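# Move cardboard box from low shelf into bench tote

## Task

Take the cardboard box off the low shelf and set it completely inside the tote that sits on the bench. The tote must stay where it was, neither shifted nor rotated. The robot must not tip over or finish leaning, or the task fails. The box has to rest there by itself at the end; if it only stays in place because the robot holds it, the goal is not met.

## Robot and tools

ROBOT. TidyBot++: a mobile base 0.54 m long, 0.50 m wide and 0.38 m tall on four powered casters, carrying one seven-joint arm with a two-finger gripper. The shoulder sits 0.12 m ahead of the base centre and 0.68 m above the floor. Cameras: base_camera (644x364 pinhole) and wrist_camera (644x476 fisheye, looking along the hand). Loose objects may occasionally get a short push from outside.

FRAMES. Base frame: origin on the floor below the base centre, x forward, y left, z up. hand_pose is expressed in it and marks the midpoint between the finger pads; the hand's own z axis runs out along the fingers, and the fingers move along its y axis. The odometry frame equals the base frame at the start of the scene. base_odometry heading is positive to the left, from -3.142 to 3.142; it counts wheel turns, so slipping looks like travel, and it drifts a few cm and several degrees over roughly thirty moves. base_tilt is in degrees, positive when leaning forward or right, with a fixed bias near 1 degree.

execute_actions. Argument "actions" is a list holding one action or none (empty just reports state and images). An action may contain "base", "joints" and "speeds"; its motions start at once and may finish at different times. "base" holds exactly one relative move, measured from where the base last reported itself: {"translate_m": d} forward positive, -2 to 2 m; {"strafe_m": d} left positive, -2 to 2 m; {"rotate_rad": d} counter-clockwise seen from above positive, -6.3 to 6.3 rad. "joints" is a single dictionary (one arm) of absolute targets by name, in radians: joint_1_rad any angle (turns the arm about vertical, positive clockwise from above, opposite to rotate_rad); joint_2_rad shoulder -2.249 to 2.249; joint_3_rad any angle (nominal 3.14); joint_4_rad elbow -2.579 to 2.579; joint_5_rad any angle (nominal 0); joint_6_rad wrist -2.099 to 2.099; joint_7_rad any angle (hand pointing down: positive is counter-clockwise from above, and at 1.57 the fingers open toward the robot's left and right); gripper_pos 0 (open) to 1 (closed), unitless. Tolerances for done: ±0.039 for joints 1 to 4, ±0.056 for joints 5 to 7, ±0.03 for the gripper. Unbounded joints take the short way; for bigger turns send steps below half a revolution. "speeds" caps top speeds for this action only: translate_m and strafe_m 0.05 to 0.5 m/s, rotate_rad 0.1 to 1.57 rad/s (maximum is the default). A base move needing over 8.667 s is refused; no action runs past 15 s. "cameras": list of "base_camera", "wrist_camera" or "all"; omitted, null or ["all"] gives all, [] gives none. Any unknown key or out-of-range value rejects the entire call with no motion. A joint or base left out of an action may still be driving toward its previous target.

ARM GEOMETRY. Upper arm 0.42 m, forearm 0.31 m, hand 0.31 m to the hand point. With joint_1_rad = 0, joint_3_rad = 3.14, joint_5_rad = 0 the arm stays in the base's x-z plane; angles from vertical (forward positive) are upper = joint_2_rad, forearm = joint_2_rad - joint_4_rad, hand = joint_2_rad - joint_4_rad - joint_6_rad. Reach ahead of the shoulder is the sum of length*sin(angle), height above it the sum of length*cos(angle). Joints move up to 1.39 rad/s (1.22 for joints 5 to 7). It starts folded, hand down, poking 0.08 m beyond the base front, elbow up to 1.15 m high. A downward hand reaches about 0.94 m high at most, and only near the base.

GRIPPER. Pad gap is roughly 85 x (1 - gripper_pos) mm (up to 3 mm wider mid-stroke). At 1 each finger presses 96 to 120 N continuously. Status "done" at 1 means empty; "off_target" means an object stopped the fingers. Closed tips reach about 20 mm beyond the hand point.

RESULTS. base_status and joint_status: "done"; "off_target" (resting off target, may still push); "contact_stop" or "time_out" (target dropped, holds position); "not_followed" with a "joint command not followed" and "cause:" line (self-collision check withheld arm targets; they may be retried until valid); "limit_stop_at_motor_heat". A base "done" only means the wheels turned; a blocked base can stop short and still say done. on_its_own lists uncommanded motion. motor_effort gives % of maximum (peak in brackets), biased and noisy. joint_positions, hand_pose (can be 1 to 2 cm off; trust images), and a "pictures" line ordering the images. Warnings: ARM HIT, MOTOR HOT (from 60 °C; at 75 °C an OVER-TEMPERATURE FAULT lets the arm sink), torque fault (joints 1 to 4 limit 104.5 N m, warning 56.7; joints 5 to 7 limit 51.3, warning 29.4) freezing the arm and gripper 10 s. A stop cancels the later calls in the same reply.

FRICTION AND LOAD. Joints may stop slightly short; resending the same target does nothing. Correct with last command + (wanted - read). Held weight makes the arm sag; while carrying, never command a joint to its current reading.

OTHER TOOLS. wait: "seconds" 0 to 10, no new command. zoom_image: "camera" and "region" [x0, y0, x1, y1] in pixels of that camera's latest image, top-left origin, at most 504 by 504. finished_scene: "scene" is the current scene number; irreversible; reports success and gives the next task. After resuming from a summary, first send an empty execute_actions.

AVOID. Driving while the arm is snagged above about 0.8 m (tipping); sideways shoves on a raised hand; ramming the base or arm into things; dropping or slamming the box; bumping the tote; ending with the box held or still supported by the gripper. The robot keeps its last command while you think.

Each tool is called after "Emit:" as name([rows], argument=value, ...), one row to a line, values as JSON.

## Session

Emit:
execute_actions(actions=[])

Scene clock: 0.00 s.
base_odometry: x=+0.000 y=+0.000 heading=+0.000 (m, m, rad; odometry frame)
base_tilt: forward=+0.2 right=+0.7 (deg)
base_status: not commanded
joint_positions: joint_1_rad=+0.023 joint_2_rad=-0.319 joint_3_rad=+3.172 joint_4_rad=-2.549 joint_5_rad=-0.021 joint_6_rad=-0.821 joint_7_rad=+1.518 gripper_pos=+0.000
joint_status: not commanded
motor_effort: joint_1_rad=+1 joint_2_rad=-1 joint_3_rad=+1 joint_4_rad=+16 joint_5_rad=+0 joint_6_rad=+1 joint_7_rad=-1 (%)
hand_pose: x=+0.2643 y=-0.0005 z=+0.5790 quat_wxyz=(-0.013, +0.997, -0.060, +0.045) (m; base frame)
pictures: base_camera, wrist_camera
Images, in order (width x height): base_camera 644x364, wrist_camera 644x476.

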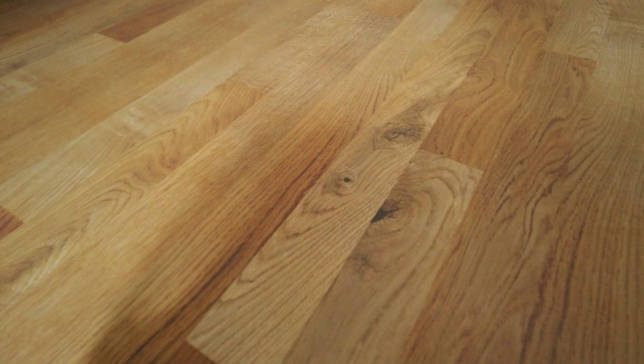

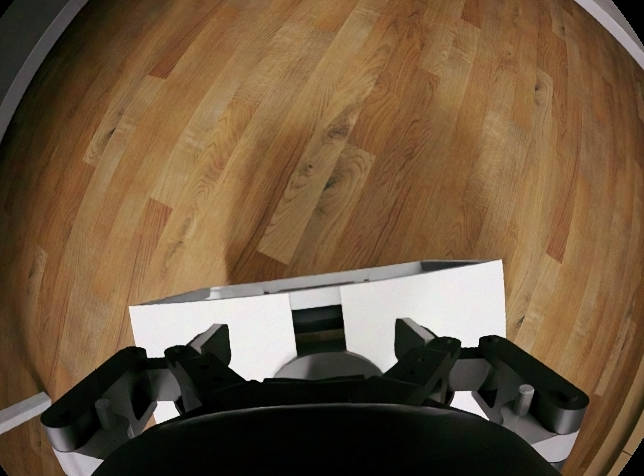

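Emit:
execute_actions([
  {"joints":{"joint_6_rad":0.35,"joint_7_rad":1.57}},
], cameras=["wrist_camera"])

Emit:
execute_actions([
  {"joints":{"joint_1_rad":-1.8}},
], cameras=["wrist_camera"])

Scene clock: 1.87 s.
base_odometry: x=+0.000 y=+0.000 heading=+0.000 (m, m, rad; odometry frame)
base_tilt: forward=+0.3 right=+0.7 (deg)
base_status: not commanded
joint_positions: joint_1_rad=+0.023 joint_2_rad=-0.319 joint_3_rad=+3.172 joint_4_rad=-2.549 joint_5_rad=-0.021 joint_6_rad=+0.342 joint_7_rad=+1.536 gripper_pos=+0.000
joint_status: all done
motor_effort: joint_1_rad=+0(1) joint_2_rad=-6(6) joint_3_rad=+1(1) joint_4_rad=+21(21) joint_5_rad=-1(1) joint_6_rad=+8(8) joint_7_rad=-1(1) (%)
hand_pose: x=+0.5312 y=-0.0235 z=+0.7918 quat_wxyz=(-0.001, +0.809, -0.048, +0.587) (m; base frame)
pictures: wrist_camera
Images, in order (width x height): wrist_camera 644x476.

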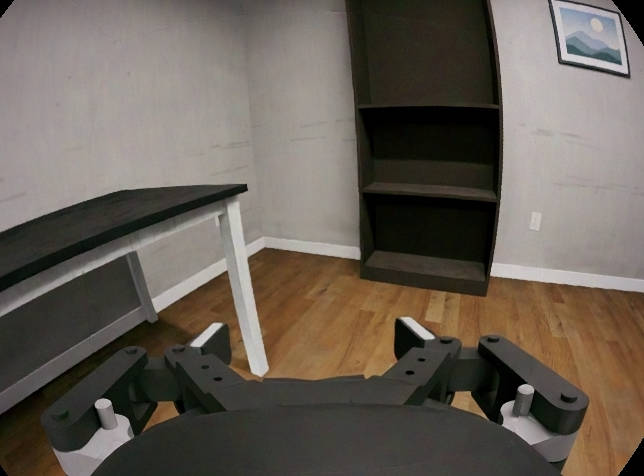

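Scene clock: 4.87 s.
base_odometry: x=+0.000 y=+0.000 heading=+0.000 (m, m, rad; odometry frame)
base_tilt: forward=+0.3 right=+0.7 (deg)
base_status: not commanded
joint_positions: joint_1_rad=-1.783 joint_2_rad=-0.319 joint_3_rad=+3.172 joint_4_rad=-2.549 joint_5_rad=-0.021 joint_6_rad=+0.342 joint_7_rad=+1.536 gripper_pos=+0.000
joint_status: all done
motor_effort: joint_1_rad=+1(1) joint_2_rad=-6(6) joint_3_rad=+1(1) joint_4_rad=+21(21) joint_5_rad=-1(0) joint_6_rad=+8(8) joint_7_rad=-1(1) (%)
hand_pose: x=+0.0455 y=+0.4062 z=+0.7918 quat_wxyz=(-0.462, +0.538, +0.605, +0.362) (m; base frame)
pictures: wrist_camera
Images, in order (width x height): wrist_camera 644x476.

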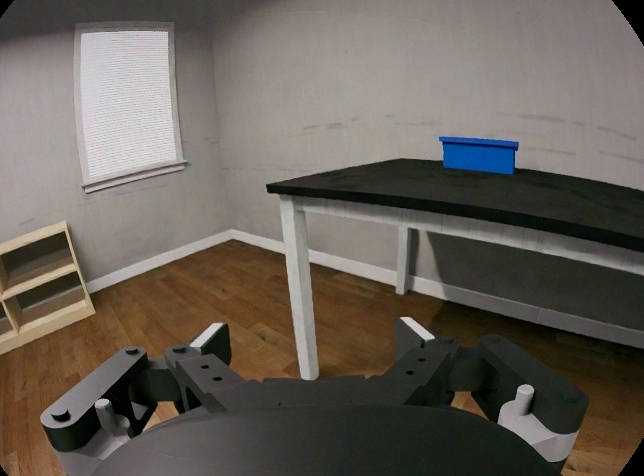

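Emit:
execute_actions([
  {"joints":{"joint_1_rad":-3.2}},
], cameras=["wrist_camera"])

Scene clock: 7.77 s.
base_odometry: x=+0.000 y=+0.000 heading=+0.000 (m, m, rad; odometry frame)
base_tilt: forward=+0.2 right=+0.8 (deg)
base_status: not commanded
joint_positions: joint_1_rad=-3.183 joint_2_rad=-0.319 joint_3_rad=+3.172 joint_4_rad=-2.549 joint_5_rad=-0.021 joint_6_rad=+0.342 joint_7_rad=+1.536 gripper_pos=+0.000
joint_status: all done
motor_effort: joint_1_rad=+0(0) joint_2_rad=-7(6) joint_3_rad=+1(1) joint_4_rad=+20(21) joint_5_rad=+0(0) joint_6_rad=+8(8) joint_7_rad=-1(1) (%)
hand_pose: x=-0.2938 y=-0.0034 z=+0.7918 quat_wxyz=(-0.586, +0.022, +0.810, -0.021) (m; base frame)
pictures: wrist_camera
Images, in order (width x height): wrist_camera 644x476.

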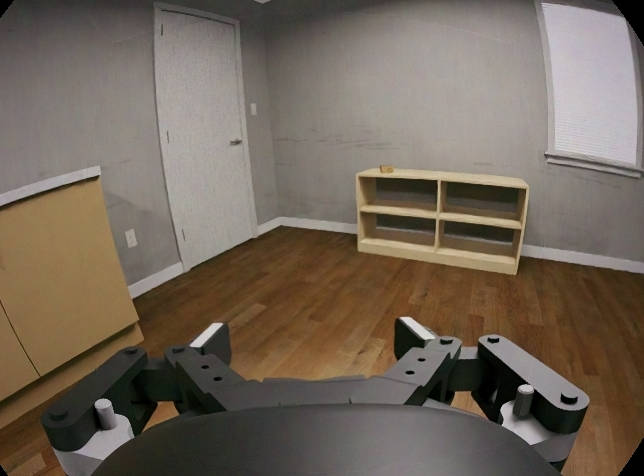

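Emit:
execute_actions([
  {"base":{"rotate_rad":2.71},"joints":{"joint_1_rad":-0.1}},
], cameras=[])

Emit:
execute_actions([
  {"base":{"translate_m":1.5},"joints":{"joint_1_rad":0.0,"joint_3_rad":3.12,"joint_5_rad":0.02}},
], cameras=[])

Emit:
execute_actions([
  {"base":{"strafe_m":0.59},"joints":{"joint_6_rad":0.1}},
])

Scene clock: 13.17 s.
base_odometry: x=+0.000 y=+0.000 heading=+2.709 (m, m, rad; odometry frame)
base_tilt: forward=+0.3 right=+0.7 (deg)
base_status: done
joint_positions: joint_1_rad=-0.117 joint_2_rad=-0.319 joint_3_rad=+3.172 joint_4_rad=-2.549 joint_5_rad=-0.021 joint_6_rad=+0.342 joint_7_rad=+1.536 gripper_pos=+0.000
joint_status: all done
motor_effort: joint_1_rad=+0(0) joint_2_rad=-6(7) joint_3_rad=+1(1) joint_4_rad=+21(22) joint_5_rad=+0(0) joint_6_rad=+7(8) joint_7_rad=+0(1) (%)
hand_pose: x=+0.5304 y=+0.0343 z=+0.7918 quat_wxyz=(-0.043, +0.810, +0.009, +0.585) (m; base frame)
pictures: none
No camera images: the call's "cameras" was empty. Leave "cameras" out to get every camera's image.

Scene clock: 17.53 s.
base_odometry: x=-1.363 y=+0.626 heading=+2.710 (m, m, rad; odometry frame)
base_tilt: forward=+0.3 right=+0.7 (deg)
base_status: done
joint_positions: joint_1_rad=-0.017 joint_2_rad=-0.319 joint_3_rad=+3.148 joint_4_rad=-2.549 joint_5_rad=-0.014 joint_6_rad=+0.342 joint_7_rad=+1.536 gripper_pos=+0.000
joint_status: all done
motor_effort: joint_1_rad=+0(0) joint_2_rad=-6(8) joint_3_rad=+1(2) joint_4_rad=+21(21) joint_5_rad=+0(1) joint_6_rad=+8(9) joint_7_rad=-1(1) (%)
hand_pose: x=+0.5315 y=+0.0042 z=+0.7919 quat_wxyz=(-0.016, +0.810, -0.017, +0.587) (m; base frame)
pictures: none
No camera images: the call's "cameras" was empty. Leave "cameras" out to get every camera's image.

Scene clock: 20.07 s.
base_odometry: x=-1.610 y=+0.090 heading=+2.709 (m, m, rad; odometry frame)
base_tilt: forward=+0.3 right=+0.7 (deg)
base_status: done
joint_positions: joint_1_rad=-0.016 joint_2_rad=-0.319 joint_3_rad=+3.144 joint_4_rad=-2.552 joint_5_rad=-0.014 joint_6_rad=+0.110 joint_7_rad=+1.536 gripper_pos=+0.000
joint_status: all done
motor_effort: joint_1_rad=+1(1) joint_2_rad=-5(7) joint_3_rad=+1(1) joint_4_rad=+19(23) joint_5_rad=+0(0) joint_6_rad=+7(9) joint_7_rad=-1(2) (%)
hand_pose: x=+0.5001 y=+0.0062 z=+0.7248 quat_wxyz=(-0.015, +0.873, -0.016, +0.487) (m; base frame)
pictures: base_camera, wrist_camera
Images, in order (width x height): base_camera 644x364, wrist_camera 644x476.

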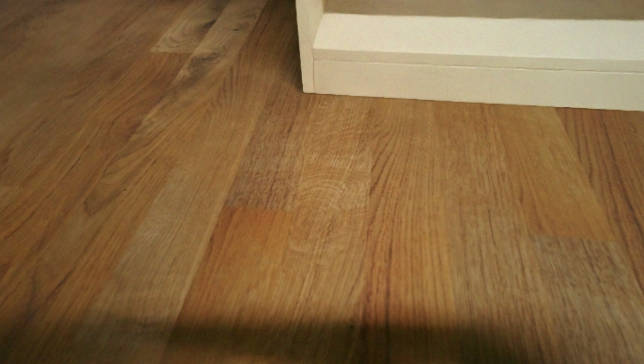

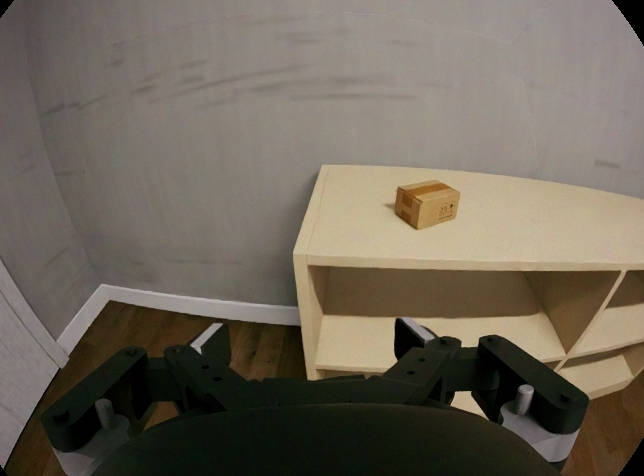

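Emit:
execute_actions([
  {"base":{"translate_m":0.3},"joints":{"joint_2_rad":0.227,"joint_4_rad":-0.945,"joint_6_rad":-1.97,"joint_7_rad":1.6}},
])

Scene clock: 24.03 s.
base_odometry: x=-1.883 y=+0.216 heading=+2.710 (m, m, rad; odometry frame)
base_tilt: forward=+0.3 right=+0.8 (deg)
base_status: done
joint_positions: joint_1_rad=-0.016 joint_2_rad=+0.208 joint_3_rad=+3.144 joint_4_rad=-0.968 joint_5_rad=-0.014 joint_6_rad=-1.939 joint_7_rad=+1.565 gripper_pos=+0.000
joint_status: all done
motor_effort: joint_1_rad=+0(0) joint_2_rad=-23(25) joint_3_rad=+0(1) joint_4_rad=+17(22) joint_5_rad=+0(0) joint_6_rad=+0(7) joint_7_rad=-1(1) (%)
hand_pose: x=+0.5042 y=+0.0110 z=+0.9032 quat_wxyz=(-0.006, +1.000, +0.007, +0.013) (m; base frame)
pictures: base_camera, wrist_camera
Images, in order (width x height): base_camera 644x364, wrist_camera 644x476.

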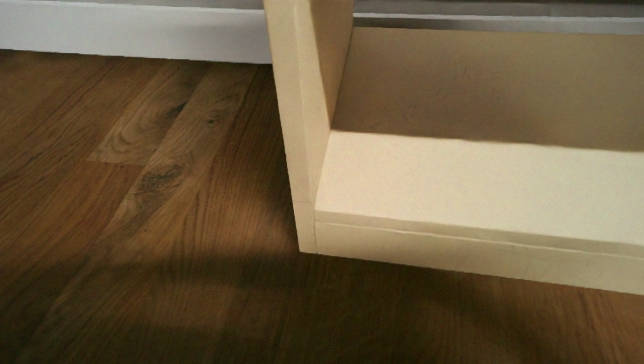

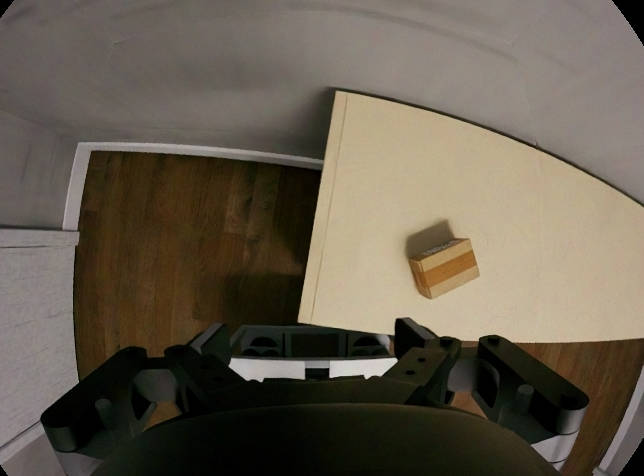

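Emit:
execute_actions([
  {"base":{"strafe_m":0.44},"joints":{"joint_1_rad":1.255,"joint_6_rad":-1.0}},
], cameras=[])

Emit:
execute_actions([
  {"base":{"translate_m":0.186},"joints":{"joint_2_rad":0.245,"joint_4_rad":-1.84,"joint_6_rad":-0.335}},
])

Scene clock: 28.93 s.
base_odometry: x=-2.067 y=-0.184 heading=+2.710 (m, m, rad; odometry frame)
base_tilt: forward=+0.2 right=+0.8 (deg)
base_status: done
joint_positions: joint_1_rad=+1.245 joint_2_rad=+0.216 joint_3_rad=+3.137 joint_4_rad=-0.968 joint_5_rad=-0.012 joint_6_rad=-1.032 joint_7_rad=+1.566 gripper_pos=+0.000
joint_status: all done
motor_effort: joint_1_rad=+0(3) joint_2_rad=-28(31) joint_3_rad=+0(1) joint_4_rad=+22(24) joint_5_rad=+0(1) joint_6_rad=+6(5) joint_7_rad=-2(1) (%)
hand_pose: x=+0.3274 y=-0.5944 z=+1.0248 quat_wxyz=(+0.254, +0.726, -0.522, +0.368) (m; base frame)
pictures: none
No camera images: the call's "cameras" was empty. Leave "cameras" out to get every camera's image.

Scene clock: 31.10 s.
base_odometry: x=-2.236 y=-0.106 heading=+2.711 (m, m, rad; odometry frame)
base_tilt: forward=+0.3 right=+0.8 (deg)
base_status: done
joint_positions: joint_1_rad=+1.247 joint_2_rad=+0.235 joint_3_rad=+3.134 joint_4_rad=-1.819 joint_5_rad=-0.010 joint_6_rad=-0.370 joint_7_rad=+1.566 gripper_pos=+0.000
joint_status: all done
motor_effort: joint_1_rad=+0(4) joint_2_rad=-28(32) joint_3_rad=+0(2) joint_4_rad=+21(23) joint_5_rad=+0(2) joint_6_rad=+6(8) joint_7_rad=-1(1) (%)
hand_pose: x=+0.3101 y=-0.5488 z=+0.7105 quat_wxyz=(+0.200, +0.758, -0.549, +0.289) (m; base frame)
pictures: base_camera, wrist_camera
Images, in order (width x height): base_camera 644x364, wrist_camera 644x476.

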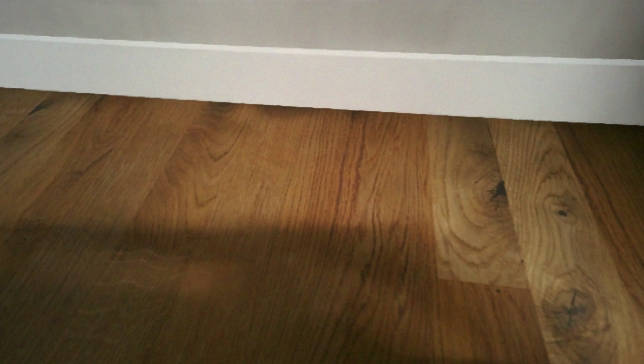

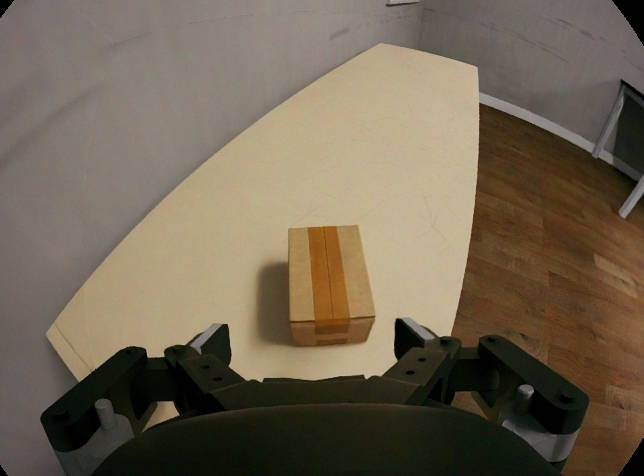

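Emit:
execute_actions([
  {"base":{"translate_m":-0.015},"joints":{"joint_2_rad":0.485,"joint_4_rad":-1.695,"joint_6_rad":-0.195}},
], cameras=["wrist_camera"])

Scene clock: 32.87 s.
base_odometry: x=-2.223 y=-0.113 heading=+2.711 (m, m, rad; odometry frame)
base_tilt: forward=+0.3 right=+0.8 (deg)
base_status: done
joint_positions: joint_1_rad=+1.254 joint_2_rad=+0.484 joint_3_rad=+3.133 joint_4_rad=-1.720 joint_5_rad=-0.010 joint_6_rad=-0.229 joint_7_rad=+1.566 gripper_pos=+0.000
joint_status: all done
motor_effort: joint_1_rad=+1(5) joint_2_rad=-36(39) joint_3_rad=+0(3) joint_4_rad=+19(22) joint_5_rad=+0(0) joint_6_rad=+5(6) joint_7_rad=-1(0) (%)
hand_pose: x=+0.3288 y=-0.6169 z=+0.6320 quat_wxyz=(+0.198, +0.757, -0.553, +0.285) (m; base frame)
pictures: wrist_camera
Images, in order (width x height): wrist_camera 644x476.

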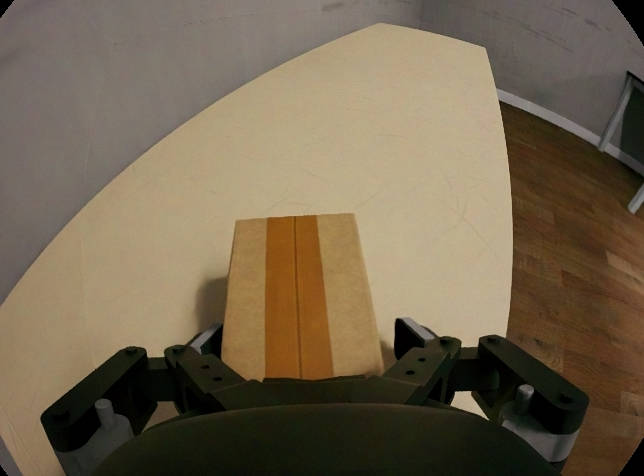

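Emit:
execute_actions([
  {"joints":{"gripper_pos":1}},
], cameras=[])

Emit:
execute_actions([
  {"joints":{"joint_2_rad":0.0,"joint_4_rad":-1.75}},
], cameras=["wrist_camera"])

Scene clock: 34.27 s.
base_odometry: x=-2.223 y=-0.113 heading=+2.711 (m, m, rad; odometry frame)
base_tilt: forward=+0.3 right=+0.7 (deg)
base_status: not commanded
joint_positions: joint_1_rad=+1.254 joint_2_rad=+0.484 joint_3_rad=+3.133 joint_4_rad=-1.718 joint_5_rad=-0.010 joint_6_rad=-0.227 joint_7_rad=+1.566 gripper_pos=+0.343
joint_status: gripper_pos off_target (ended at +0.343, target +1.000)
motor_effort: joint_1_rad=+1(2) joint_2_rad=-37(37) joint_3_rad=+0(2) joint_4_rad=+20(20) joint_5_rad=+0(1) joint_6_rad=+6(7) joint_7_rad=-1(1) (%)
hand_pose: x=+0.3293 y=-0.6185 z=+0.6337 quat_wxyz=(+0.199, +0.757, -0.553, +0.287) (m; base frame)
pictures: none
No camera images: the call's "cameras" was empty. Leave "cameras" out to get every camera's image.

Scene clock: 36.13 s.
base_odometry: x=-2.223 y=-0.113 heading=+2.711 (m, m, rad; odometry frame)
base_tilt: forward=+0.3 right=+0.8 (deg)
base_status: not commanded
joint_positions: joint_1_rad=+1.254 joint_2_rad=+0.005 joint_3_rad=+3.133 joint_4_rad=-1.732 joint_5_rad=-0.010 joint_6_rad=-0.227 joint_7_rad=+1.566 gripper_pos=+0.343
joint_status: all done
motor_effort: joint_1_rad=+1(0) joint_2_rad=-24(40) joint_3_rad=+0(0) joint_4_rad=+26(25) joint_5_rad=+0(1) joint_6_rad=+9(9) joint_7_rad=-1(1) (%)
hand_pose: x=+0.3126 y=-0.5676 z=+0.9313 quat_wxyz=(+0.320, +0.672, -0.489, +0.454) (m; base frame)
pictures: wrist_camera
Images, in order (width x height): wrist_camera 644x476.

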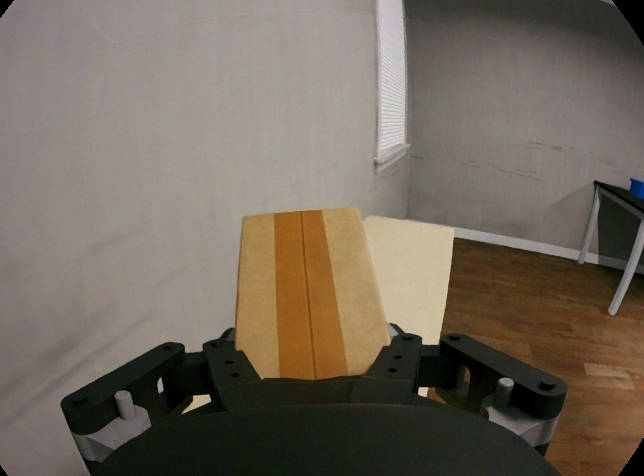

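Emit:
execute_actions([
  {"base":{"translate_m":-0.2},"joints":{"joint_2_rad":-0.3,"joint_4_rad":-2.0,"joint_6_rad":-0.1}},
], cameras=[])

Emit:
execute_actions([
  {"base":{"rotate_rad":-1.85},"joints":{"joint_1_rad":0.3}},
], cameras=[])

Emit:
execute_actions([
  {"base":{"translate_m":1.9},"joints":{"joint_1_rad":0.6}},
])

Scene clock: 40.23 s.
base_odometry: x=-2.041 y=-0.197 heading=+2.710 (m, m, rad; odometry frame)
base_tilt: forward=+0.3 right=+0.7 (deg)
base_status: done
joint_positions: joint_1_rad=+1.255 joint_2_rad=-0.296 joint_3_rad=+3.131 joint_4_rad=-1.981 joint_5_rad=-0.010 joint_6_rad=-0.140 joint_7_rad=+1.566 gripper_pos=+0.343
joint_status: all done
motor_effort: joint_1_rad=+0(5) joint_2_rad=-12(25) joint_3_rad=+1(5) joint_4_rad=+27(26) joint_5_rad=+1(0) joint_6_rad=+9(9) joint_7_rad=-1(0) (%)
hand_pose: x=+0.2784 y=-0.4642 z=+0.9704 quat_wxyz=(+0.354, +0.640, -0.465, +0.499) (m; base frame)
pictures: none
No camera images: the call's "cameras" was empty. Leave "cameras" out to get every camera's image.

Scene clock: 42.90 s.
base_odometry: x=-2.041 y=-0.197 heading=+0.862 (m, m, rad; odometry frame)
base_tilt: forward=+0.3 right=+0.8 (deg)
base_status: done
joint_positions: joint_1_rad=+0.318 joint_2_rad=-0.296 joint_3_rad=+3.131 joint_4_rad=-1.981 joint_5_rad=-0.010 joint_6_rad=-0.139 joint_7_rad=+1.566 gripper_pos=+0.343
joint_status: all done
motor_effort: joint_1_rad=+0(1) joint_2_rad=-12(14) joint_3_rad=+1(2) joint_4_rad=+26(27) joint_5_rad=+0(0) joint_6_rad=+9(10) joint_7_rad=-1(1) (%)
hand_pose: x=+0.5873 y=-0.1462 z=+0.9703 quat_wxyz=(+0.090, +0.781, -0.126, +0.605) (m; base frame)
pictures: none
No camera images: the call's "cameras" was empty. Leave "cameras" out to get every camera's image.

Scene clock: 48.07 s.
base_odometry: x=-0.801 y=+1.243 heading=+0.860 (m, m, rad; odometry frame)
base_tilt: forward=+0.3 right=+0.7 (deg)
base_status: done
joint_positions: joint_1_rad=+0.587 joint_2_rad=-0.297 joint_3_rad=+3.131 joint_4_rad=-1.984 joint_5_rad=-0.010 joint_6_rad=-0.137 joint_7_rad=+1.566 gripper_pos=+0.343
joint_status: all done
motor_effort: joint_1_rad=+1(1) joint_2_rad=-11(14) joint_3_rad=+1(3) joint_4_rad=+27(27) joint_5_rad=+0(0) joint_6_rad=+9(9) joint_7_rad=-1(1) (%)
hand_pose: x=+0.5314 y=-0.2653 z=+0.9696 quat_wxyz=(+0.170, +0.757, -0.229, +0.588) (m; base frame)
pictures: base_camera, wrist_camera
Images, in order (width x height): base_camera 644x364, wrist_camera 644x476.

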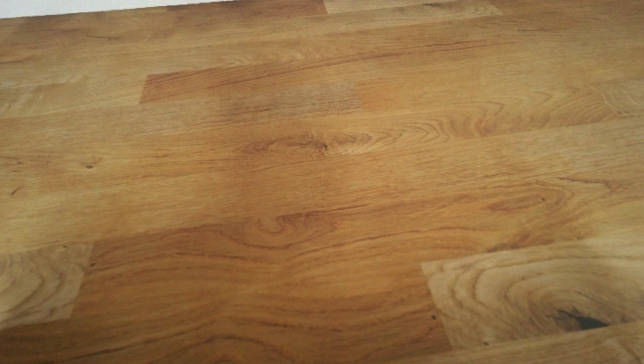

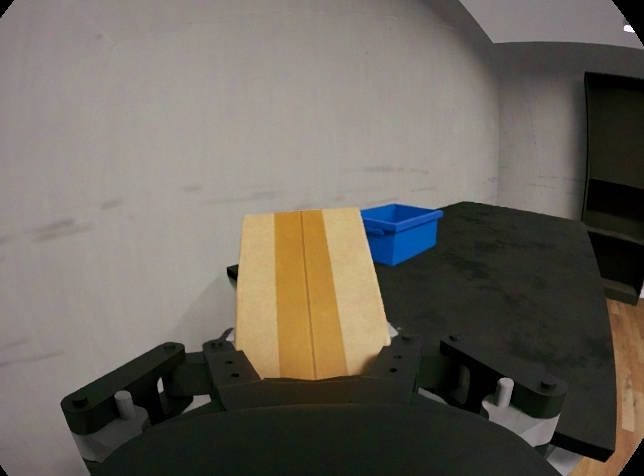

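Emit:
execute_actions([
  {"base":{"translate_m":0.58},"joints":{"joint_1_rad":1.5}},
], cameras=["base_camera"])

Emit:
execute_actions([
  {"base":{"rotate_rad":-1.41},"joints":{"joint_1_rad":0.3,"joint_6_rad":-0.5}},
])

Scene clock: 51.23 s.
base_odometry: x=-0.421 y=+1.682 heading=+0.859 (m, m, rad; odometry frame)
base_tilt: forward=+0.3 right=+0.8 (deg)
base_status: done
joint_positions: joint_1_rad=+1.482 joint_2_rad=-0.297 joint_3_rad=+3.131 joint_4_rad=-1.984 joint_5_rad=-0.010 joint_6_rad=-0.137 joint_7_rad=+1.566 gripper_pos=+0.343
joint_status: all done
motor_effort: joint_1_rad=+0(2) joint_2_rad=-12(13) joint_3_rad=+1(2) joint_4_rad=+26(27) joint_5_rad=+0(0) joint_6_rad=+9(9) joint_7_rad=-1(1) (%)
hand_pose: x=+0.1698 y=-0.4876 z=+0.9695 quat_wxyz=(+0.408, +0.583, -0.534, +0.456) (m; base frame)
pictures: base_camera
Images, in order (width x height): base_camera 644x364.

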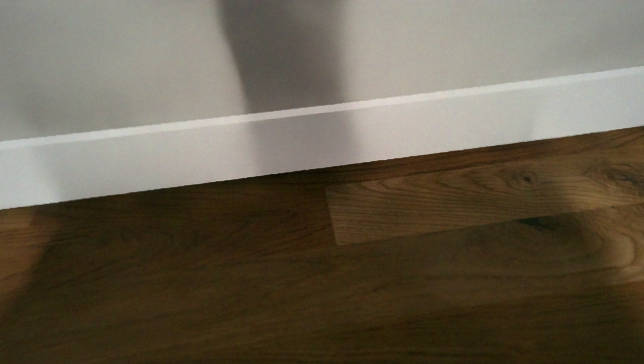

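Scene clock: 53.70 s.
base_odometry: x=-0.421 y=+1.682 heading=-0.550 (m, m, rad; odometry frame)
base_tilt: forward=+0.3 right=+0.7 (deg)
base_status: done
joint_positions: joint_1_rad=+0.314 joint_2_rad=-0.297 joint_3_rad=+3.131 joint_4_rad=-1.984 joint_5_rad=-0.010 joint_6_rad=-0.472 joint_7_rad=+1.566 gripper_pos=+0.343
joint_status: all done
motor_effort: joint_1_rad=+1(2) joint_2_rad=-11(13) joint_3_rad=+1(3) joint_4_rad=+25(27) joint_5_rad=+0(1) joint_6_rad=+8(10) joint_7_rad=-1(0) (%)
hand_pose: x=+0.5472 y=-0.1310 z=+0.8749 quat_wxyz=(+0.068, +0.871, -0.138, +0.467) (m; base frame)
pictures: base_camera, wrist_camera
Images, in order (width x height): base_camera 644x364, wrist_camera 644x476.

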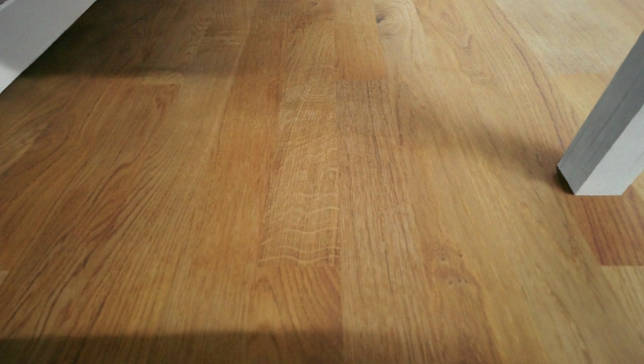

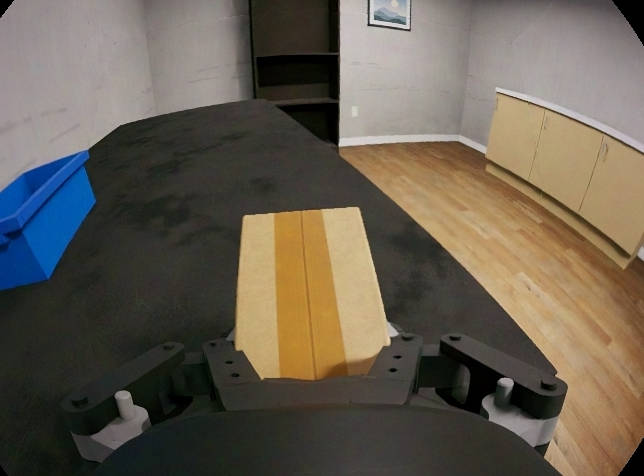

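Emit:
execute_actions([
  {"base":{"strafe_m":0.13},"joints":{"joint_1_rad":0.05,"joint_2_rad":0.0,"joint_4_rad":-1.05,"joint_6_rad":-1.35}},
])

Scene clock: 56.23 s.
base_odometry: x=-0.353 y=+1.793 heading=-0.552 (m, m, rad; odometry frame)
base_tilt: forward=+0.3 right=+0.7 (deg)
base_status: done
joint_positions: joint_1_rad=+0.070 joint_2_rad=-0.014 joint_3_rad=+3.131 joint_4_rad=-1.078 joint_5_rad=-0.010 joint_6_rad=-1.322 joint_7_rad=+1.566 gripper_pos=+0.343
joint_status: all done
motor_effort: joint_1_rad=+1(1) joint_2_rad=-19(21) joint_3_rad=+1(1) joint_4_rad=+22(26) joint_5_rad=+0(1) joint_6_rad=+7(8) joint_7_rad=-1(1) (%)
hand_pose: x=+0.6007 y=-0.0240 z=+1.0289 quat_wxyz=(+0.005, +0.929, -0.029, +0.369) (m; base frame)
pictures: base_camera, wrist_camera
Images, in order (width x height): base_camera 644x364, wrist_camera 644x476.

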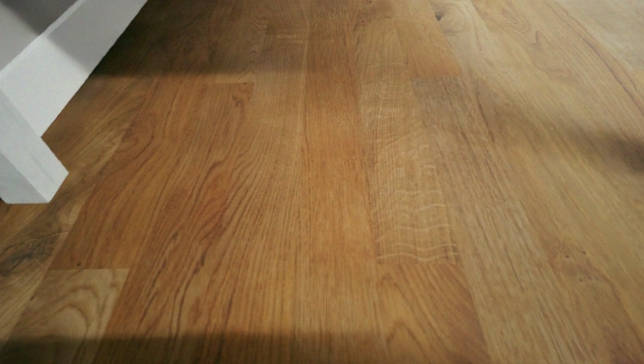

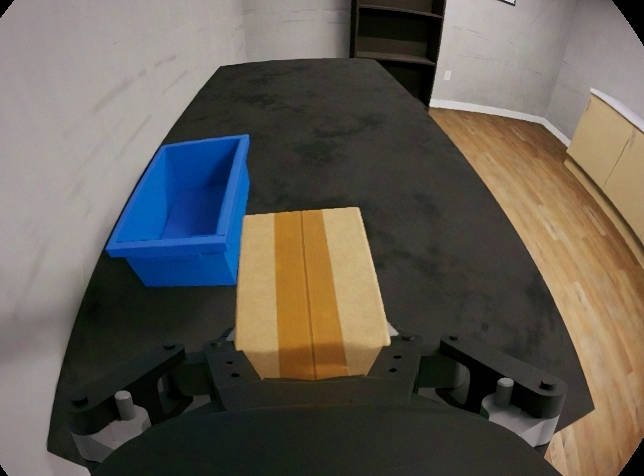

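Emit:
execute_actions([
  {"base":{"strafe_m":0.12},"joints":{"joint_1_rad":-0.1}},
], cameras=[])

Emit:
execute_actions([
  {"base":{"translate_m":0.19},"joints":{"joint_2_rad":0.47,"joint_4_rad":-0.615}},
])

Scene clock: 58.80 s.
base_odometry: x=-0.290 y=+1.895 heading=-0.553 (m, m, rad; odometry frame)
base_tilt: forward=+0.2 right=+0.7 (deg)
base_status: done
joint_positions: joint_1_rad=-0.097 joint_2_rad=-0.013 joint_3_rad=+3.125 joint_4_rad=-1.078 joint_5_rad=-0.007 joint_6_rad=-1.322 joint_7_rad=+1.566 gripper_pos=+0.343
joint_status: all done
motor_effort: joint_1_rad=+0(2) joint_2_rad=-19(20) joint_3_rad=+1(2) joint_4_rad=+23(23) joint_5_rad=+0(2) joint_6_rad=+6(6) joint_7_rad=-1(0) (%)
hand_pose: x=+0.5981 y=+0.0582 z=+1.0284 quat_wxyz=(-0.025, +0.928, +0.051, +0.368) (m; base frame)
pictures: none
No camera images: the call's "cameras" was empty. Leave "cameras" out to get every camera's image.

Scene clock: 60.80 s.
base_odometry: x=-0.128 y=+1.795 heading=-0.552 (m, m, rad; odometry frame)
base_tilt: forward=+0.3 right=+0.7 (deg)
base_status: done
joint_positions: joint_1_rad=-0.097 joint_2_rad=+0.483 joint_3_rad=+3.125 joint_4_rad=-0.643 joint_5_rad=-0.007 joint_6_rad=-1.326 joint_7_rad=+1.566 gripper_pos=+0.343
joint_status: all done
motor_effort: joint_1_rad=+0(1) joint_2_rad=-39(45) joint_3_rad=+0(2) joint_4_rad=+22(25) joint_5_rad=+1(1) joint_6_rad=+6(7) joint_7_rad=-1(1) (%)
hand_pose: x=+0.7917 y=+0.0769 z=+0.9500 quat_wxyz=(-0.027, +0.940, +0.049, +0.337) (m; base frame)
pictures: base_camera, wrist_camera
Images, in order (width x height): base_camera 644x364, wrist_camera 644x476.

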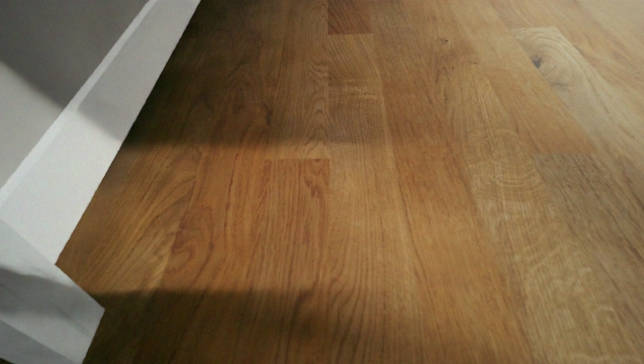

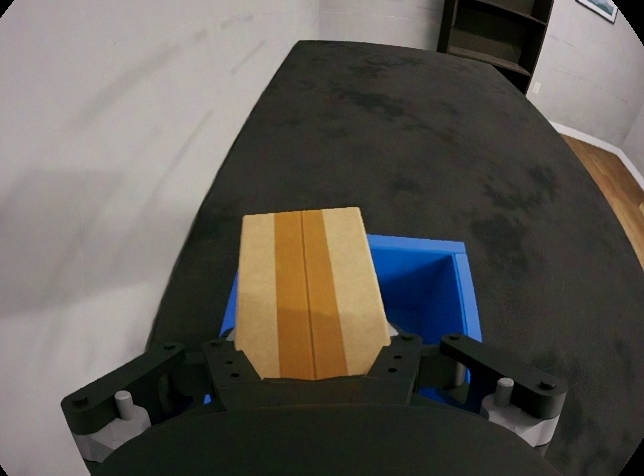

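Emit:
execute_actions([
  {"joints":{"joint_1_rad":-0.035,"joint_2_rad":0.385,"joint_4_rad":-1.135,"joint_6_rad":-0.88}},
], cameras=["wrist_camera"])

Scene clock: 63.23 s.
base_odometry: x=-0.128 y=+1.795 heading=-0.552 (m, m, rad; odometry frame)
base_tilt: forward=+0.3 right=+0.7 (deg)
base_status: not commanded
joint_positions: joint_1_rad=-0.054 joint_2_rad=+0.410 joint_3_rad=+3.125 joint_4_rad=-1.120 joint_5_rad=-0.007 joint_6_rad=-0.918 joint_7_rad=+1.566 gripper_pos=+0.343
joint_status: all done
motor_effort: joint_1_rad=+0(1) joint_2_rad=-38(40) joint_3_rad=+0(0) joint_4_rad=+24(25) joint_5_rad=-1(0) joint_6_rad=+5(5) joint_7_rad=-1(1) (%)
hand_pose: x=+0.7979 y=+0.0489 z=+0.8411 quat_wxyz=(-0.019, +0.940, +0.028, +0.339) (m; base frame)
pictures: wrist_camera
Images, in order (width x height): wrist_camera 644x476.

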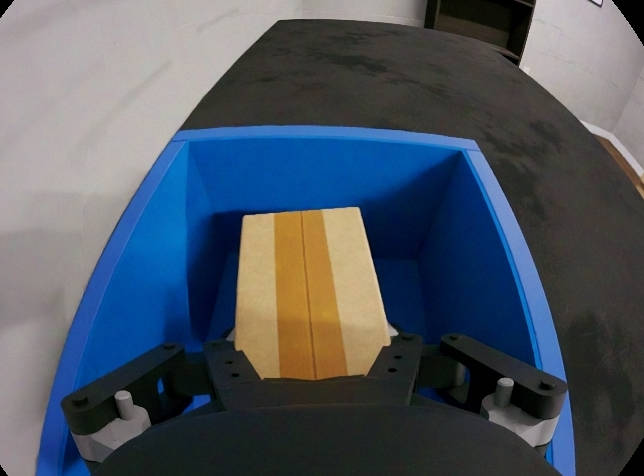

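Emit:
execute_actions([
  {"joints":{"joint_4_rad":-1.265,"joint_6_rad":-0.745}},
], cameras=["wrist_camera"])

Scene clock: 64.77 s.
base_odometry: x=-0.128 y=+1.795 heading=-0.552 (m, m, rad; odometry frame)
base_tilt: forward=+0.3 right=+0.7 (deg)
base_status: not commanded
joint_positions: joint_1_rad=-0.054 joint_2_rad=+0.405 joint_3_rad=+3.125 joint_4_rad=-1.253 joint_5_rad=-0.007 joint_6_rad=-0.784 joint_7_rad=+1.566 gripper_pos=+0.343
joint_status: all done
motor_effort: joint_1_rad=+0(0) joint_2_rad=-38(39) joint_3_rad=+0(0) joint_4_rad=+24(25) joint_5_rad=+0(0) joint_6_rad=+6(7) joint_7_rad=-1(0) (%)
hand_pose: x=+0.7966 y=+0.0489 z=+0.8035 quat_wxyz=(-0.019, +0.939, +0.028, +0.343) (m; base frame)
pictures: wrist_camera
Images, in order (width x height): wrist_camera 644x476.

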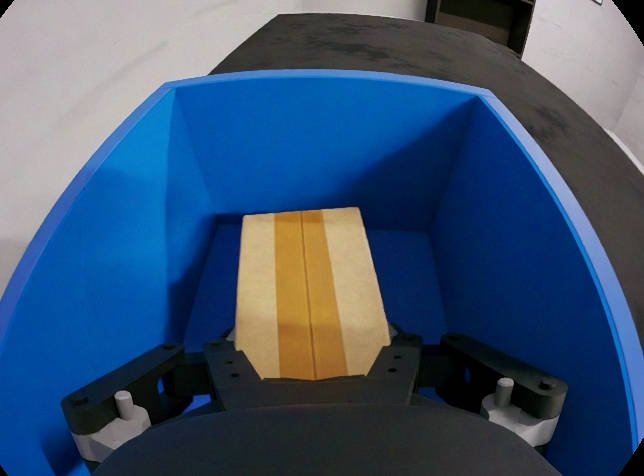

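Emit:
execute_actions([
  {"joints":{"joint_4_rad":-1.32,"joint_6_rad":-0.69}},
], cameras=["wrist_camera"])

Scene clock: 65.87 s.
base_odometry: x=-0.128 y=+1.796 heading=-0.552 (m, m, rad; odometry frame)
base_tilt: forward=+0.3 right=+0.7 (deg)
base_status: not commanded
joint_positions: joint_1_rad=-0.054 joint_2_rad=+0.404 joint_3_rad=+3.125 joint_4_rad=-1.305 joint_5_rad=-0.007 joint_6_rad=-0.726 joint_7_rad=+1.566 gripper_pos=+0.343
joint_status: all done
motor_effort: joint_1_rad=+1(0) joint_2_rad=-38(38) joint_3_rad=+0(0) joint_4_rad=+24(24) joint_5_rad=+0(0) joint_6_rad=+6(7) joint_7_rad=-1(1) (%)
hand_pose: x=+0.7959 y=+0.0489 z=+0.7890 quat_wxyz=(-0.019, +0.938, +0.027, +0.346) (m; base frame)
pictures: wrist_camera
Images, in order (width x height): wrist_camera 644x476.

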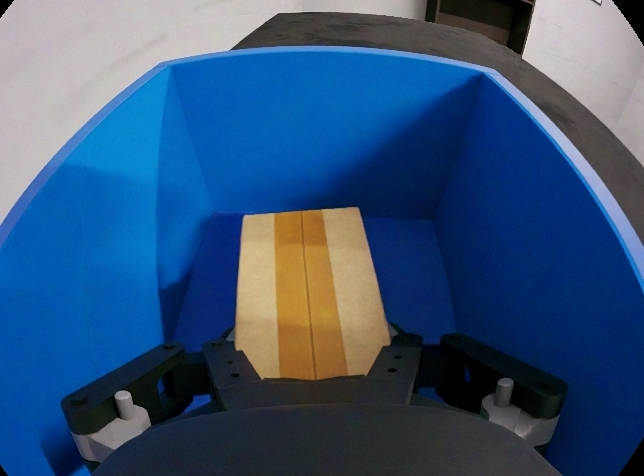

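Emit:
execute_actions([
  {"joints":{"joint_4_rad":-1.365,"joint_6_rad":-0.65}},
], cameras=[])

Emit:
execute_actions([
  {"joints":{"gripper_pos":0.15}},
], cameras=["wrist_camera"])

Emit:
execute_actions([
  {"joints":{"joint_2_rad":0.3,"joint_4_rad":-0.9,"joint_6_rad":-1.3}},
], cameras=["wrist_camera"])

Scene clock: 66.93 s.
base_odometry: x=-0.128 y=+1.796 heading=-0.552 (m, m, rad; odometry frame)
base_tilt: forward=+0.3 right=+0.7 (deg)
base_status: not commanded
joint_positions: joint_1_rad=-0.054 joint_2_rad=+0.393 joint_3_rad=+3.125 joint_4_rad=-1.337 joint_5_rad=-0.007 joint_6_rad=-0.682 joint_7_rad=+1.566 gripper_pos=+0.343
joint_status: all done
motor_effort: joint_1_rad=+0(0) joint_2_rad=-34(38) joint_3_rad=+0(0) joint_4_rad=+22(24) joint_5_rad=+0(0) joint_6_rad=+5(7) joint_7_rad=-1(1) (%)
hand_pose: x=+0.7961 y=+0.0489 z=+0.7890 quat_wxyz=(-0.019, +0.934, +0.027, +0.357) (m; base frame)
pictures: none
No camera images: the call's "cameras" was empty. Leave "cameras" out to get every camera's image.

Scene clock: 67.97 s.
base_odometry: x=-0.128 y=+1.796 heading=-0.552 (m, m, rad; odometry frame)
base_tilt: forward=+0.3 right=+0.7 (deg)
base_status: not commanded
joint_positions: joint_1_rad=-0.054 joint_2_rad=+0.393 joint_3_rad=+3.125 joint_4_rad=-1.340 joint_5_rad=-0.007 joint_6_rad=-0.681 joint_7_rad=+1.566 gripper_pos=+0.150
joint_status: all done
motor_effort: joint_1_rad=+0(0) joint_2_rad=-36(37) joint_3_rad=+0(0) joint_4_rad=+23(24) joint_5_rad=-1(0) joint_6_rad=+5(6) joint_7_rad=+0(1) (%)
hand_pose: x=+0.7955 y=+0.0488 z=+0.7879 quat_wxyz=(-0.019, +0.934, +0.027, +0.356) (m; base frame)
pictures: wrist_camera
Images, in order (width x height): wrist_camera 644x476.

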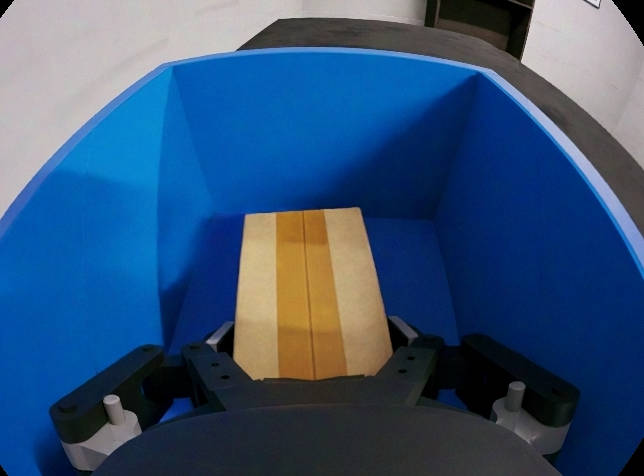

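Scene clock: 69.63 s.
base_odometry: x=-0.128 y=+1.796 heading=-0.552 (m, m, rad; odometry frame)
base_tilt: forward=+0.3 right=+0.7 (deg)
base_status: not commanded
joint_positions: joint_1_rad=-0.054 joint_2_rad=+0.304 joint_3_rad=+3.125 joint_4_rad=-0.918 joint_5_rad=-0.007 joint_6_rad=-1.269 joint_7_rad=+1.566 gripper_pos=+0.150
joint_status: all done
motor_effort: joint_1_rad=+0(0) joint_2_rad=-32(38) joint_3_rad=+0(0) joint_4_rad=+22(24) joint_5_rad=+0(0) joint_6_rad=+5(6) joint_7_rad=-1(1) (%)
hand_pose: x=+0.7272 y=+0.0445 z=+0.9432 quat_wxyz=(-0.018, +0.947, +0.030, +0.319) (m; base frame)
pictures: wrist_camera
Images, in order (width x height): wrist_camera 644x476.

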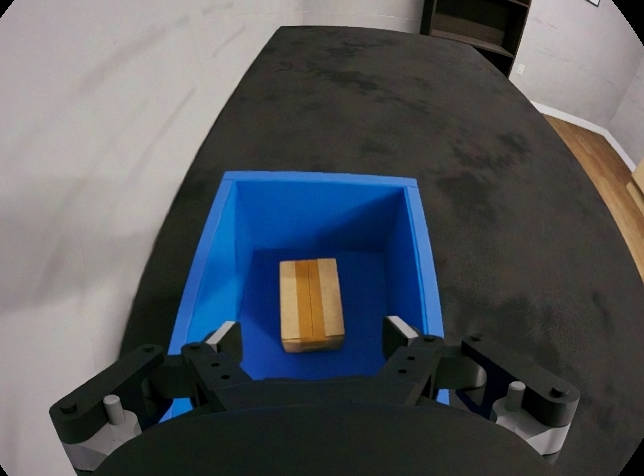

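Emit:
finished_scene(scene=1)

The scene is finished: the task was done.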